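# Return crashed-run labware to assigned deck bays

## Task

After a crashed run some labware is misplaced. Set every plate and block in a bay that the deck table reserves for its type: sealed 96-well plates in 11, 12 or 13; the sealed 96-well deep-well block in 21; the sealed 384-well plate in 32; the 96-well culture plate with its lid in 41; every other bay stays empty. The culture plate's lid must sit completely down over the plate body. Each plate or block must lie flat within its bay's corner guides, cut corner pointing to the back left, and must stay that way on its own after the grippers let go and pull away.

## Robot and tools

ROBOT. Two six-joint Doosan M1013 arms, left_arm and right_arm, each carrying a Robotiq 140 mm two-finger gripper and a fisheye wrist camera. Bases in the scene frame: left_arm at (-0.085, +0.479, 0) m, quat_wxyz (+1.000, 0, 0, +0.010); right_arm at (-0.076, -0.441, 0) m, quat_wxyz (+0.998, 0, 0, +0.060). The arm names are labels only; left_arm is the one on the +y side.

FRAME. A single scene frame is used everywhere: origin on the table surface midway between the bases, +x pointing out across the table away from the arms, +z up, +y toward left_arm. Lengths in metres, quaternions written w first (qw, qx, qy, qz). Deck bays are named row then column (bay 23 = row 2, column 3). Row 1 is nearest the arms, row 4 farthest (+x). Column 1 is on the arms' left (+y side), column 4 on the right, and column 4 has raised floors. So 'back left' means the far, +y corner. Ware locations come only from camera images.

GRIPPER GEOMETRY. Fingers extend along the gripper's +z axis and close along its y axis. end_effector_position is the spot between the pads when shut; fingertips stick out about 33 mm past it when closed and 9 mm when wide open. Closing pushes the tips roughly 24 mm further outward, so allow that gap above any surface.

THE ROW (shared by execute_actions and move). One flat list of 20 numbers covering both arms, always all 20 even if one arm is idle: left_arm x, y, z, qw, qx, qy, qz, gripper position, force_limit, speed, then the same ten for right_arm. x, y, z and the quaternion are an absolute pose for that gripper in the scene frame, not an offset. The three gripper numbers each lie in [-1, 1]. position: +1 fully open (140 mm), about -0.8 pads touching, -1 keep closing until blocked. force_limit: about 14 N at -1, 60 N at 0, 107 N at +1. speed: roughly 30 mm/s at -1, 140 at 0, 250 at +1. A 0 in these slots is a real command; to leave a gripper alone resend its previous three values. To hold an arm still, resend its last reported full pose every call, and resend the same quaternion each row to keep orientation fixed.

execute_actions(actions): a list of actions run in sequence. Each action is a list of up to 15 rows, one per 1/30 s control step; fewer rows means the final row fills the remaining steps, so each action lasts 0.5 s. Each step, the commanded pose is clipped to within 70 mm and 16 degrees of the measured pose, so distant targets need several actions. If a target lies more than 0.6 m from its gripper along any of that gripper's axes, the action is rejected for both arms; a malformed action, or a first action failing that check, rejects the whole call. An empty list just returns state and images.

move(target, speed, stop_force, blocking): target is one 20-number row of absolute poses; each gripper follows a straight line there, both finishing together, in 0.5 to 10 s. speed is m/s, 0.002 to 0.5, default 0.25 (turning up to twice that in rad/s). Paths ignore obstacles and the other arm. stop_force (20 to 80 N, one value for both arms) ends an arm's path when it meets resistance; use it only with slow speeds, not while the gripper rotates, not before 0.2 s of scene time, and leave it out when lifting off something. blocking=false returns after 0.5 s while motion continues; then use wait or stop before sending anything else; it cannot combine with stop_force. Its result adds a 'move:' line: done, off_target, moving, held, fault or contact, plus limits=paced (pose clipped) or limits=held (steps blocked; the arm may then surge).

wait(seconds): 0 to 10, lets the scene run under the last command. stop(): brakes a running move. zoom_image(camera, region): region [x0, y0, x1, y1] in pixels, at most 504 by 504. read_manual(section): only licence text. finished_scene(scene): 1 or 2, irreversible.

CAMERAS. cam_head_left and cam_head_right (fixed, 504x504), cam_left_wrist and cam_right_wrist (fisheye, 616x616), returned in that order.

RESULTS. The state line gives each gripper's pose and velocities; reported positions can be off, more so at long reach. 'Hand target' shows the pose each controller is heading for. 'pose unreachable' means the clearance check altered or blocked a command. Step readings may carry HELD for an arm. object_status: 0 moving, 1 blocked while opening, 2 blocked while closing (a grip), 3 reached target or pads met. position_measured runs from 3 (open) to 230 (pads meet). To squeeze harder while at 2, raise force_limit and flip position between -1 and -0.98. MOTOR HOT warns of heating; OVER-TEMPERATURE FAULT means brakes engaged.

AVOID. The arms are stiff: commanding even slightly into a firm surface can trigger a fault. A joint torque at its load limit, or 144 N of external force, halts that arm for 10 s. Keep the arms from striking each other. Do not drop, slam or knock anything off the table. Random tugs may hit held or loose items, so grip firmly. At the end open the grippers and retreat; placements held only by the robot do not count.

Each tool is called in YAML: its name, and indented under it one key for each argument.

## Session

execute_actions:
  actions: []

Scene clock: 0.00 s.
left_arm: end_effector_position=(+0.5661, +0.4914, +0.3215) position_measured=3 object_status=3 end_effector_quat_wxyz=(+0.000, +1.000, +0.010, -0.000) end_effector_velocity=(+0.001, -0.000, +0.000) end_effector_angular_velocity=(-0.000, -0.002, +0.001) | right_arm: end_effector_position=(+0.5704, -0.3640, +0.3219) position_measured=3 object_status=3 end_effector_quat_wxyz=(+0.000, +0.998, +0.060, +0.000) end_effector_velocity=(+0.000, +0.000, -0.000) end_effector_angular_velocity=(-0.000, -0.000, -0.001)
Joint positions: left_arm=[-0.054  0.165  1.604 -0.001  1.373  1.517] | right_arm=[-0.055  0.165  1.604 -0.001  1.373  1.516]
Joint velocities: left_arm=[-0.    -0.    -0.     0.    -0.001 -0.001] | right_arm=[ 0.     0.     0.    -0.    -0.     0.001]
Hand target (left_arm): +0.566, +0.491, +0.322; +0.000, +1.000, +0.010, -0.000
Hand target (right_arm): +0.570, -0.364, +0.322; +0.000, +0.998, +0.060, +0.000

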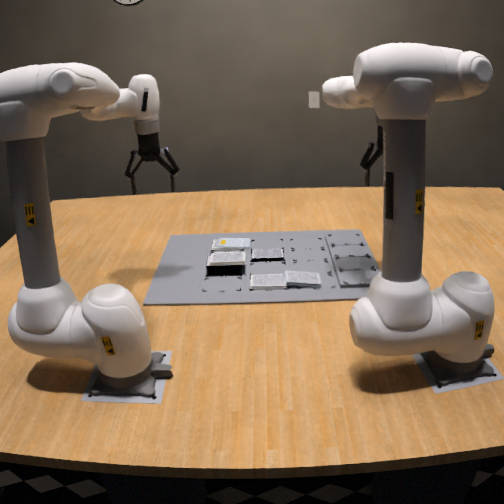

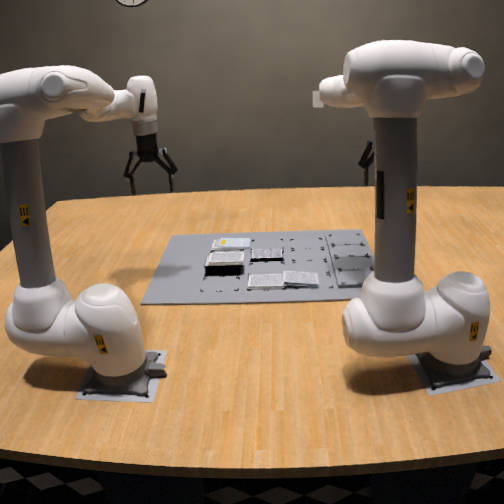

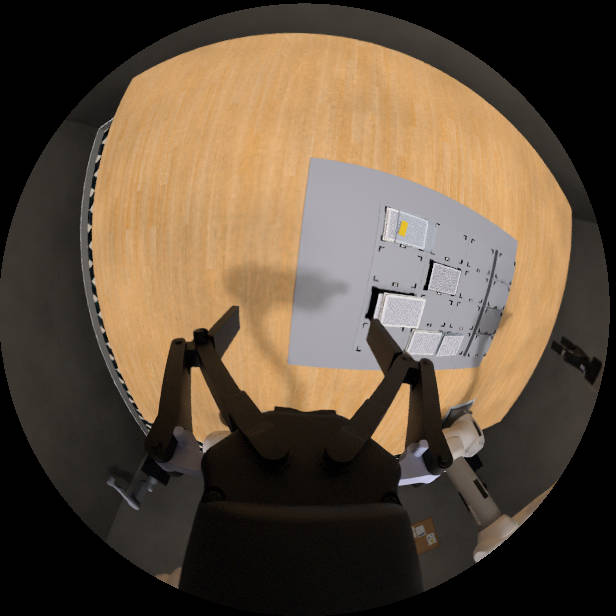

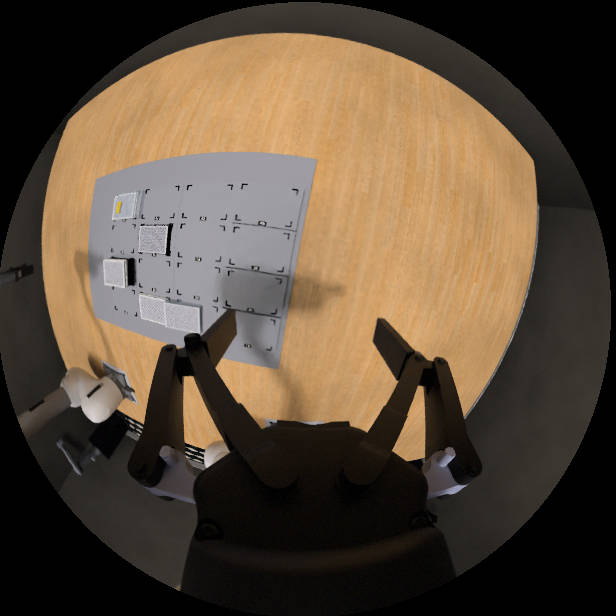

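zoom_image:
  camera: "cam_head_left"
  region: [130, 210, 400, 320]

move:
  target: [0.55,0.12,0.40,0,1,0,0,1,0,0,0.5704,-0.364,0.3219,0,0.998,0.06,0,1,0,0]

Region (130, 210, 400, 320) of cam_head_left's 504x504 image, scaled by 1.867, with more detail than that image has; it fills the top 205 rows of this view, and the rest is white.

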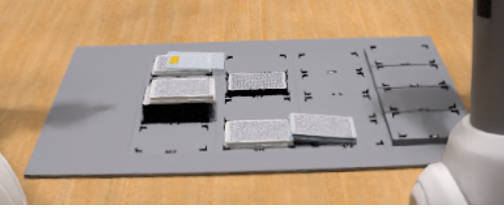

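Scene clock: 2.07 s.
left_arm: end_effector_position=(+0.5493, +0.1196, +0.3999) position_measured=3 object_status=3 end_effector_quat_wxyz=(-0.000, +1.000, -0.000, -0.000) end_effector_velocity=(+0.000, -0.001, +0.001) end_effector_angular_velocity=(+0.000, -0.001, -0.000) | right_arm: end_effector_position=(+0.5704, -0.3640, +0.3219) position_measured=3 object_status=3 end_effector_quat_wxyz=(-0.000, +0.998, +0.060, +0.000) end_effector_velocity=(+0.001, +0.000, -0.000) end_effector_angular_velocity=(-0.000, -0.001, +0.002)
Joint positions: left_arm=[-0.584  0.276  1.324  0.     1.542  1.008] | right_arm=[-0.055  0.165  1.603  0.     1.373  1.515]
Joint velocities: left_arm=[-0.001  0.001 -0.002  0.     0.    -0.   ] | right_arm=[ 0.001  0.    -0.    -0.    -0.002 -0.001]
Hand target (left_arm): +0.549, +0.120, +0.400; -0.000, +1.000, -0.000, -0.000
Hand target (right_arm): +0.570, -0.364, +0.322; -0.000, +0.998, +0.060, +0.000
Off the commanded pose (left_arm): 0.001 m, 0 deg.
Off the commanded pose (right_arm): 0.000 m, 0 deg.
move: done
camera_calibration (this result's frames):
cam_left_wrist: T_world_to_cam=[[0.0923309, -0.995696, -0.00807593, 0.0747343], [-0.919781, -0.0883925, 0.382347, 0.379605], [-0.381415, -0.0278743, -0.923984, 0.781902], [0, 0, 0, 1]] pos_world=[0.640482, 0.129762, 0.577927]
cam_right_wrist: T_world_to_cam=[[0.193812, -0.980549, 0.0309981, -0.479406], [-0.925615, -0.172301, 0.33697, 0.376828], [-0.325074, -0.0940011, -0.941005, 0.631801], [0, 0, 0, 1]] pos_world=[0.647095, -0.345763, 0.482409]

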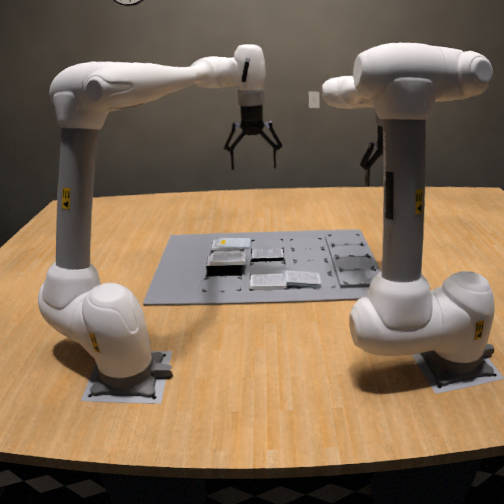

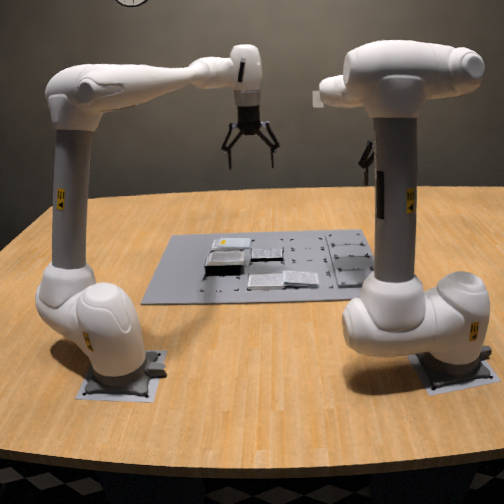

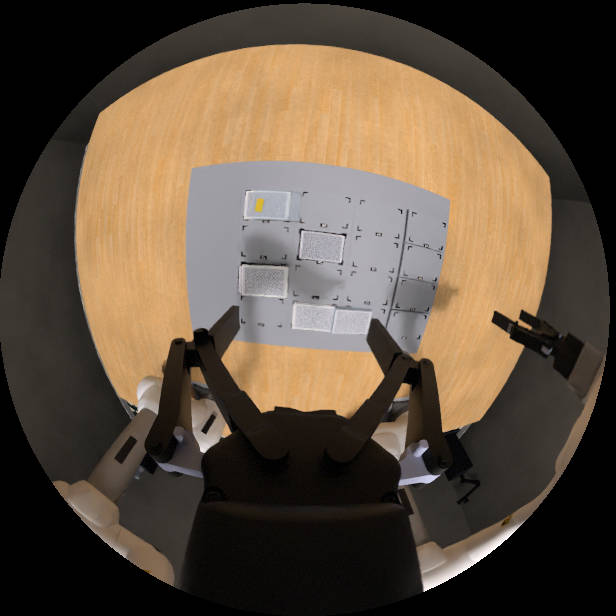

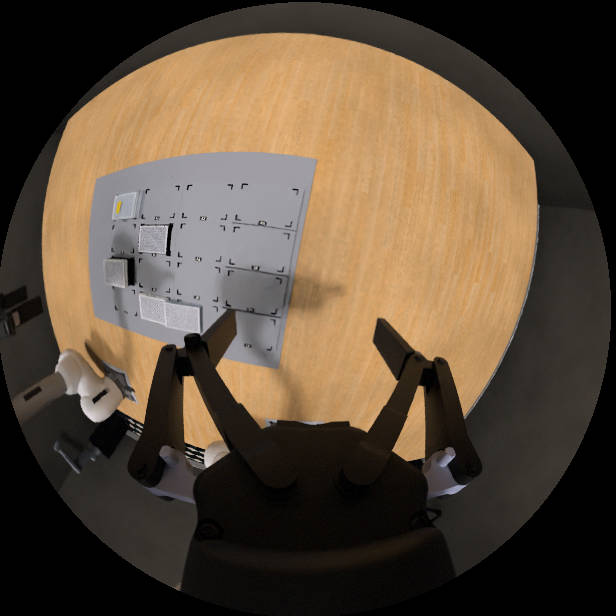

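zoom_image:
  camera: "cam_left_wrist"
  region: [220, 170, 460, 350]

Region (220, 170, 460, 350) of cam_left_wrist's 616x616 image, scaled by 2.100, with more detail than that image has; it fills the top 378 rows of this view, and the rest is white.

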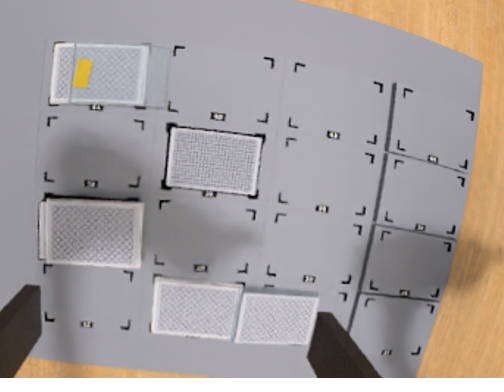

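move:
  target: [0.47,0.24,0.20,0,1,0,0,1,0,0,0.5704,-0.364,0.3219,0,0.998,0.06,0,1,0,0]

zoom_image:
  camera: "cam_left_wrist"
  region: [150, 100, 500, 450]

Scene clock: 4.10 s.
left_arm: end_effector_position=(+0.4702, +0.2403, +0.2002) position_measured=3 object_status=3 end_effector_quat_wxyz=(-0.000, +1.000, +0.000, +0.000) end_effector_velocity=(-0.001, +0.001, -0.002) end_effector_angular_velocity=(+0.003, +0.003, +0.001) | right_arm: end_effector_position=(+0.5704, -0.3640, +0.3219) position_measured=3 object_status=3 end_effector_quat_wxyz=(-0.000, +0.998, +0.060, +0.000) end_effector_velocity=(+0.000, -0.001, +0.000) end_effector_angular_velocity=(-0.000, -0.001, -0.001)
Joint positions: left_arm=[-0.484  0.153  1.847  0.     1.142  1.107] | right_arm=[-0.055  0.165  1.603  0.     1.373  1.515]
Joint velocities: left_arm=[ 0.     0.001  0.002  0.001  0.001 -0.001] | right_arm=[-0.001 -0.    -0.    -0.    -0.    -0.   ]
Hand target (left_arm): +0.470, +0.240, +0.200; -0.000, +1.000, +0.000, +0.000
Hand target (right_arm): +0.570, -0.364, +0.322; -0.000, +0.998, +0.060, -0.000
Off the commanded pose (left_arm): 0.000 m, 0 deg.
Off the commanded pose (right_arm): 0.000 m, 0 deg.
move: done
camera_calibration (this result's frames):
cam_left_wrist: T_world_to_cam=[[0.0928172, -0.995651, -0.00799179, 0.200338], [-0.919986, -0.0888277, 0.381753, 0.394162], [-0.380802, -0.0280809, -0.92423, 0.570352], [0, 0, 0, 1]] pos_world=[0.56122, 0.250496, 0.378265]
cam_right_wrist: T_world_to_cam=[[0.193812, -0.980549, 0.0309981, -0.479406], [-0.925615, -0.172301, 0.33697, 0.376828], [-0.325075, -0.0940011, -0.941005, 0.631802], [0, 0, 0, 1]] pos_world=[0.647095, -0.345763, 0.48241]

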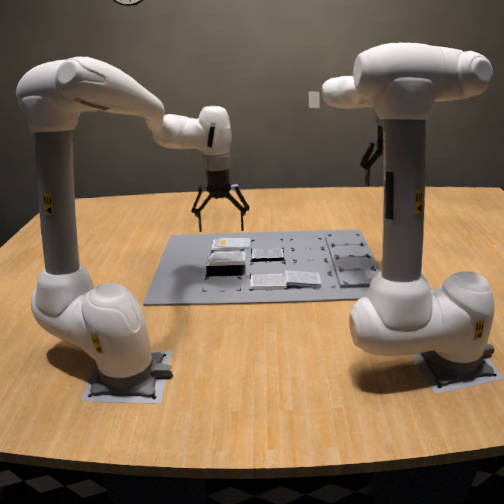

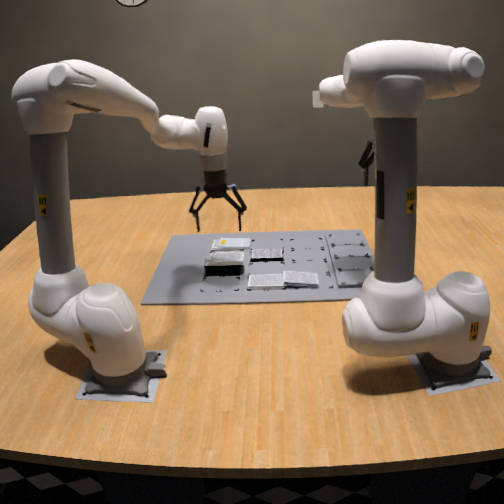

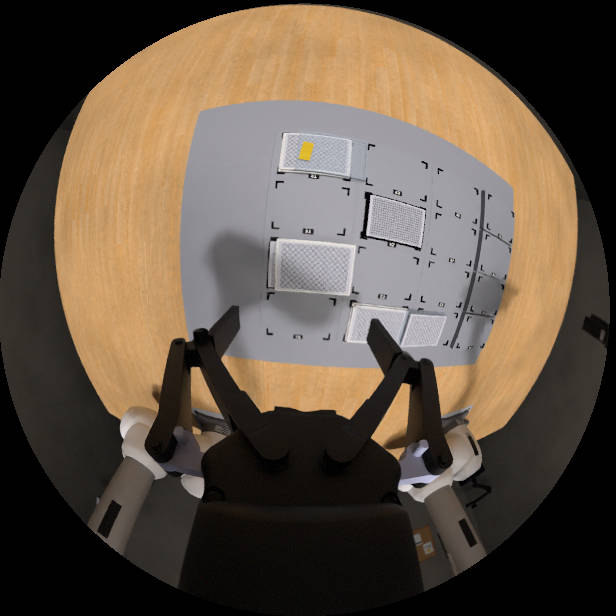

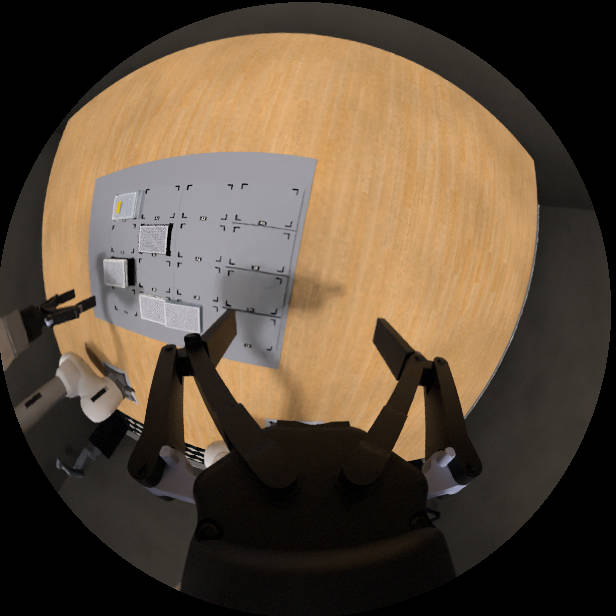

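Region (150, 100, 500, 450) of cam_left_wrist's 616x616 image, scaled by 1.440, with more detail than that image has.

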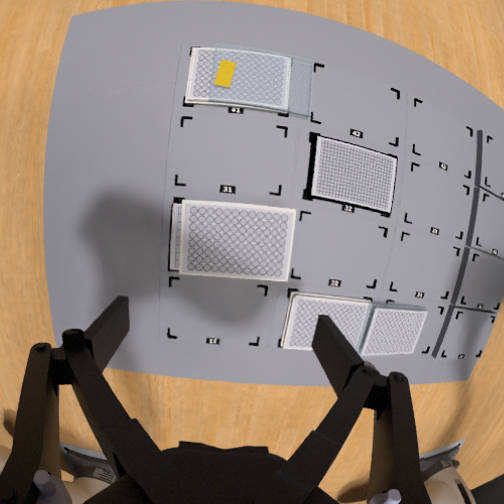

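move:
  target: [0.5085,0.2335,0.10,0,1,0,0,1,0,0,0.5704,-0.364,0.3219,0,0.998,0.06,0,1,0,0]

zoom_image:
  camera: "cam_left_wrist"
  region: [150, 150, 500, 450]

zoom_image:
  camera: "cam_head_left"
  region: [160, 200, 340, 300]

Scene clock: 5.67 s.
left_arm: end_effector_position=(+0.5084, +0.2335, +0.0999) position_measured=3 object_status=3 end_effector_quat_wxyz=(-0.000, +1.000, +0.000, -0.000) end_effector_velocity=(+0.000, -0.001, +0.000) end_effector_angular_velocity=(-0.002, -0.001, +0.001) | right_arm: end_effector_position=(+0.5704, -0.3640, +0.3219) position_measured=3 object_status=3 end_effector_quat_wxyz=(-0.000, +0.998, +0.060, +0.000) end_effector_velocity=(-0.000, +0.000, +0.000) end_effector_angular_velocity=(+0.000, +0.000, -0.000)
Joint positions: left_arm=[-0.467  0.292  1.875  0.     0.975  1.124] | right_arm=[-0.055  0.165  1.603  0.     1.373  1.515]
Joint velocities: left_arm=[-0.     0.    -0.    -0.002 -0.002 -0.   ] | right_arm=[ 0.    -0.    -0.     0.     0.     0.001]
Hand target (left_arm): +0.508, +0.234, +0.100; -0.000, +1.000, +0.000, +0.000
Hand target (right_arm): +0.570, -0.364, +0.322; -0.000, +0.998, +0.060, -0.000
Off the commanded pose (left_arm): 0.000 m, 0 deg.
Off the commanded pose (right_arm): 0.000 m, 0 deg.
move: done
camera_calibration (this result's frames):
cam_left_wrist: T_world_to_cam=[[0.0927393, -0.995659, -0.00785496, 0.189294], [-0.919885, -0.0886953, 0.382026, 0.466931], [-0.381065, -0.0282032, -0.924118, 0.492175], [0, 0, 0, 1]] pos_world=[0.599518, 0.243768, 0.277935]
cam_right_wrist: T_world_to_cam=[[0.193812, -0.980549, 0.0309982, -0.479406], [-0.925615, -0.172301, 0.33697, 0.376828], [-0.325075, -0.0940013, -0.941005, 0.631802], [0, 0, 0, 1]] pos_world=[0.647095, -0.345763, 0.48241]

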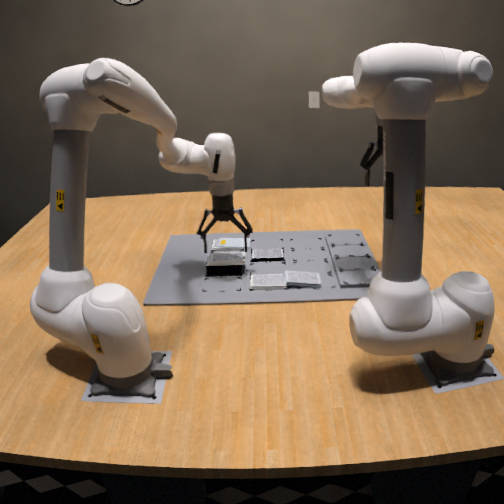

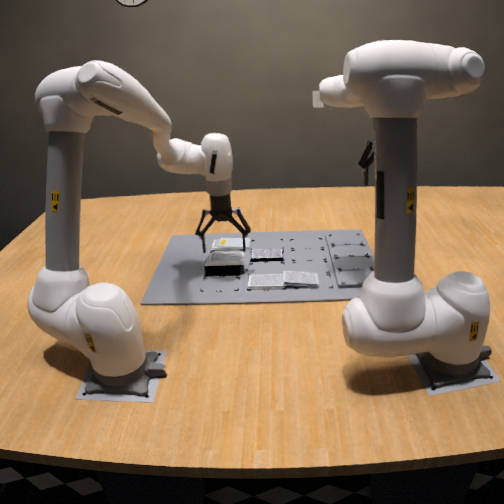

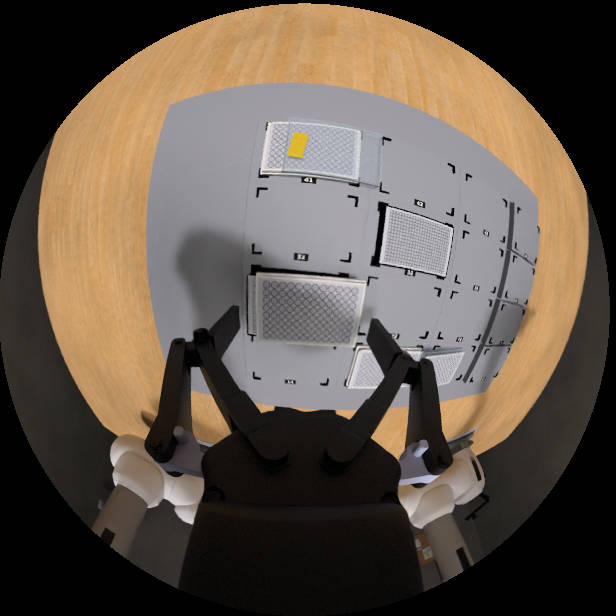

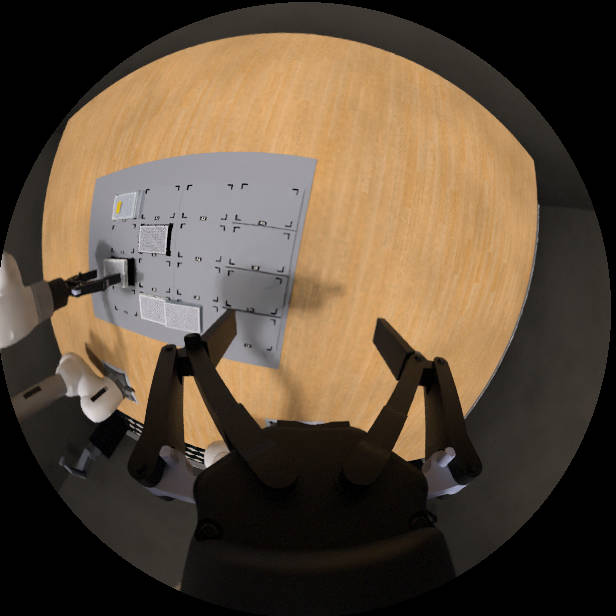

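Region (150, 150, 500, 450) of cam_left_wrist's 616x616 image, scaled by 1.440, with more detail than that image has; it fills the top 432 rows of this view, and the rest is white.

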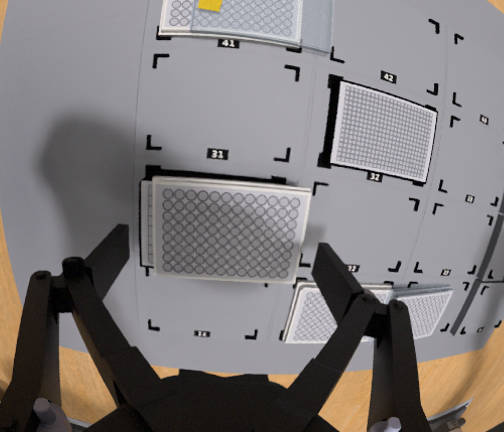

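Region (160, 200, 340, 300) of cam_head_left's 504x504 image, scaled by 2.800, with more detail than that image has.

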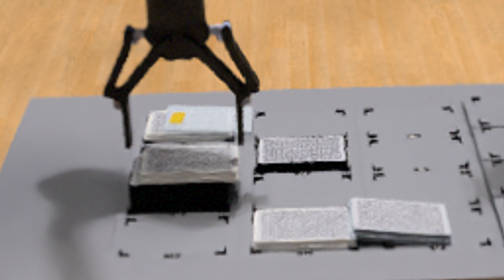

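move:
  target: [0.512,0.228,0.085,0,1,0,0,1,0,0,0.5704,-0.364,0.3219,0,0.998,0.06,0,1,0,0]
  speed: 0.05

move:
  target: [0.512,0.228,0.05,0,1,0,0,1,0,0,0.5704,-0.364,0.3219,0,0.998,0.06,0,1,0,0]
  speed: 0.005
  stop_force: 20

zoom_image:
  camera: "cam_left_wrist"
  region: [150, 150, 500, 450]

zoom_image:
  camera: "cam_head_left"
  region: [160, 200, 340, 300]

Scene clock: 6.93 s.
left_arm: end_effector_position=(+0.5120, +0.2280, +0.0850) position_measured=3 object_status=3 end_effector_quat_wxyz=(-0.000, +1.000, +0.000, -0.000) end_effector_velocity=(-0.001, +0.001, -0.001) end_effector_angular_velocity=(+0.002, +0.001, +0.000) | right_arm: end_effector_position=(+0.5704, -0.3640, +0.3219) position_measured=3 object_status=3 end_effector_quat_wxyz=(-0.000, +0.998, +0.060, +0.000) end_effector_velocity=(+0.000, +0.000, -0.000) end_effector_angular_velocity=(+0.000, -0.001, +0.000)
Joint positions: left_arm=[-0.472  0.314  1.877  0.     0.951  1.119] | right_arm=[-0.055  0.165  1.603  0.     1.373  1.515]
Joint velocities: left_arm=[ 0.     0.001  0.001  0.001 -0.    -0.001] | right_arm=[ 0.001  0.    -0.     0.    -0.001  0.   ]
Hand target (left_arm): +0.512, +0.228, +0.085; -0.000, +1.000, +0.000, +0.000
Hand target (right_arm): +0.570, -0.364, +0.322; -0.000, +0.998, +0.060, -0.000
Off the commanded pose (left_arm): 0.000 m, 0 deg.
Off the commanded pose (right_arm): 0.000 m, 0 deg.
move: done
camera_calibration (this result's frames):
cam_left_wrist: T_world_to_cam=[[0.0926007, -0.995672, -0.00786336, 0.183455], [-0.919892, -0.08857, 0.38204, 0.475371], [-0.381084, -0.0281438, -0.924112, 0.479581], [0, 0, 0, 1]] pos_world=[0.603062, 0.238262, 0.263018]
cam_right_wrist: T_world_to_cam=[[0.193812, -0.980549, 0.0309981, -0.479406], [-0.925615, -0.172301, 0.33697, 0.376828], [-0.325075, -0.0940011, -0.941005, 0.631802], [0, 0, 0, 1]] pos_world=[0.647095, -0.345763, 0.48241]

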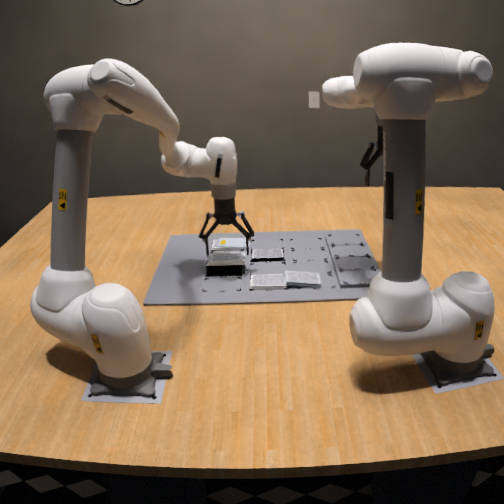

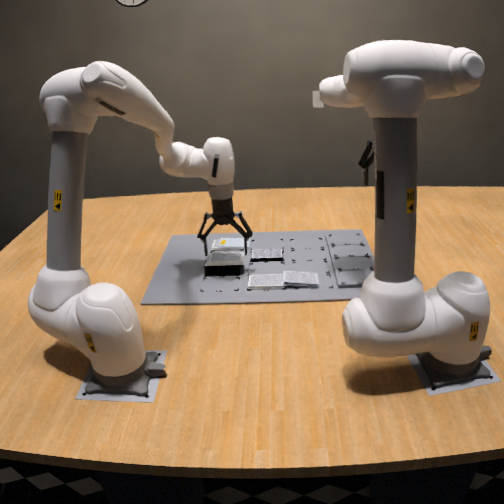

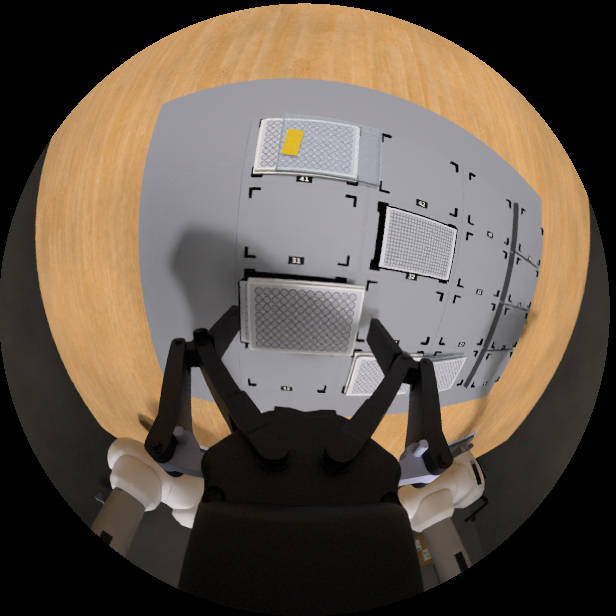

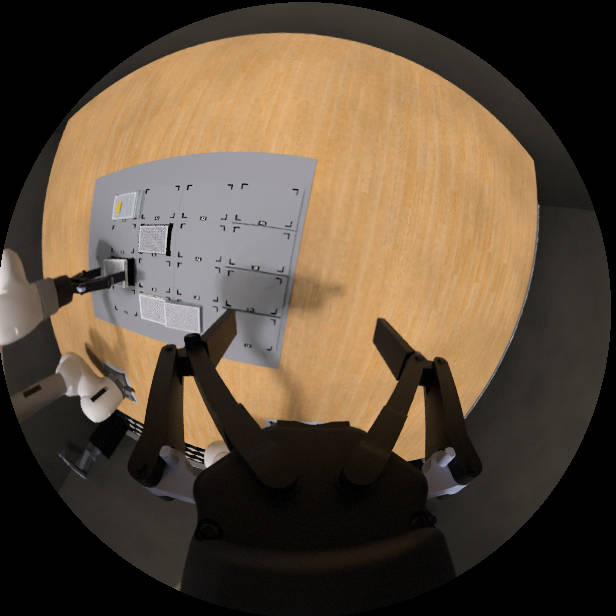

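Scene clock: 12.10 s.
left_arm: end_effector_position=(+0.5120, +0.2280, +0.0607) position_measured=3 object_status=3 end_effector_quat_wxyz=(-0.000, +1.000, +0.000, -0.000) end_effector_velocity=(+0.000, +0.000, +0.001) end_effector_angular_velocity=(+0.000, +0.001, +0.001) | right_arm: end_effector_position=(+0.5704, -0.3640, +0.3219) position_measured=3 object_status=3 end_effector_quat_wxyz=(-0.000, +0.998, +0.060, +0.000) end_effector_velocity=(-0.001, +0.001, +0.000) end_effector_angular_velocity=(-0.000, +0.001, +0.001)
Joint positions: left_arm=[-0.472  0.338  1.896  0.     0.908  1.119] | right_arm=[-0.055  0.165  1.603  0.     1.373  1.515]
Joint velocities: left_arm=[ 0.001  0.    -0.001 -0.     0.002 -0.   ] | right_arm=[ 0.001 -0.    -0.    -0.     0.001  0.   ]
Hand target (left_arm): +0.512, +0.228, +0.061; -0.000, +1.000, +0.000, +0.000
Hand target (right_arm): +0.570, -0.364, +0.322; -0.000, +0.998, +0.060, -0.000
Off the commanded pose (left_arm): 0.011 m, 0 deg.
Off the commanded pose (right_arm): 0.000 m, 0 deg.
move: contact (left_arm)
camera_calibration (this result's frames):
cam_left_wrist: T_world_to_cam=[[0.0926379, -0.995669, -0.00784835, 0.183246], [-0.919897, -0.0885993, 0.38202, 0.484651], [-0.381061, -0.0281699, -0.924121, 0.457138], [0, 0, 0, 1]] pos_world=[0.603051, 0.238269, 0.238742]
cam_right_wrist: T_world_to_cam=[[0.193812, -0.980549, 0.0309982, -0.479406], [-0.925615, -0.172301, 0.33697, 0.376828], [-0.325075, -0.0940013, -0.941005, 0.631802], [0, 0, 0, 1]] pos_world=[0.647095, -0.345763, 0.48241]

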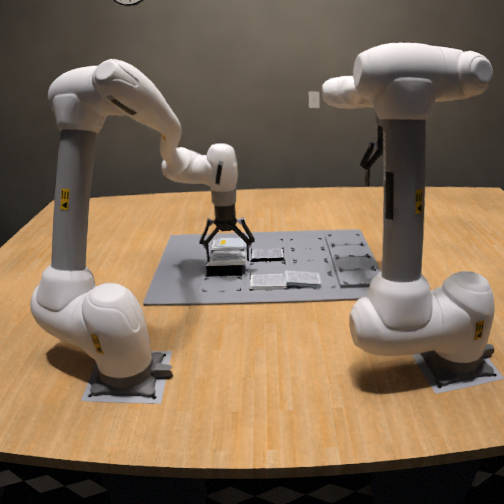

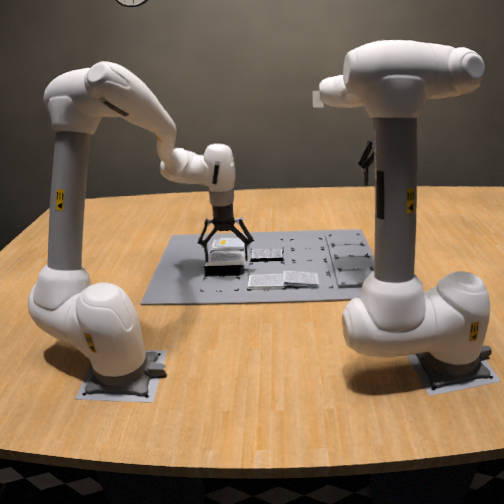

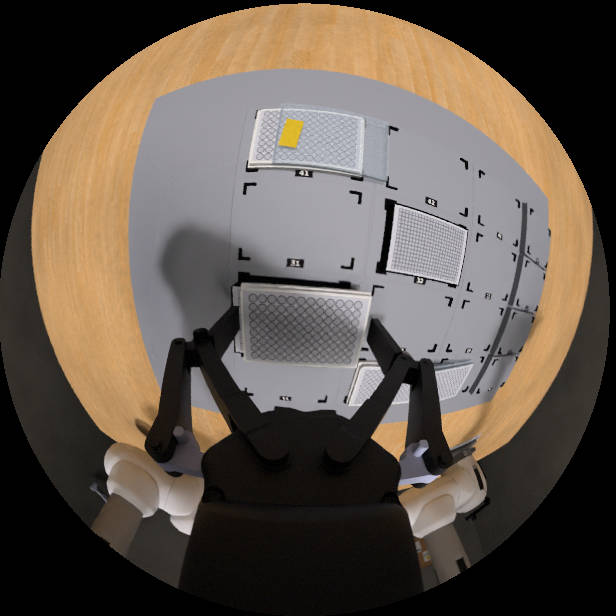

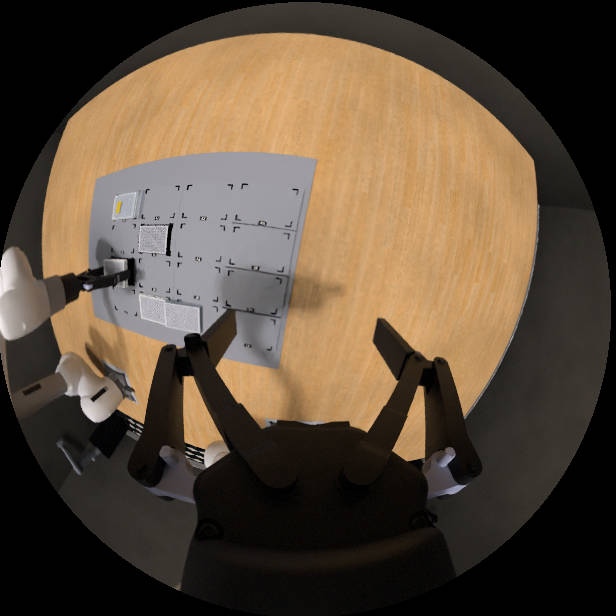

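Region (150, 150, 500, 450) of cam_left_wrist's 616x616 image, scaled by 1.440, with more detail than that image has; it fills the top 432 rows of this view, and the rest is white.

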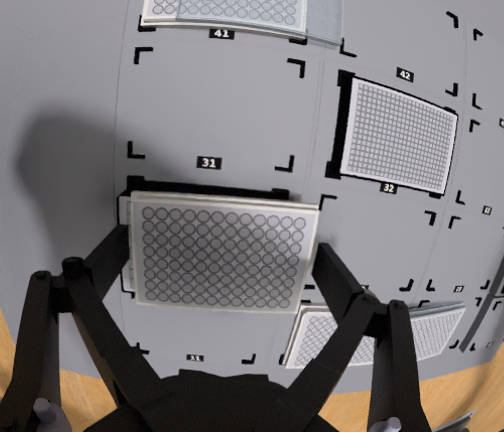

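Region (160, 200, 340, 300) of cam_head_left's 504x504 image, scaled by 2.800, with more detail than that image has.

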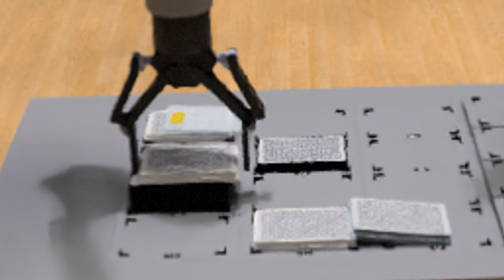

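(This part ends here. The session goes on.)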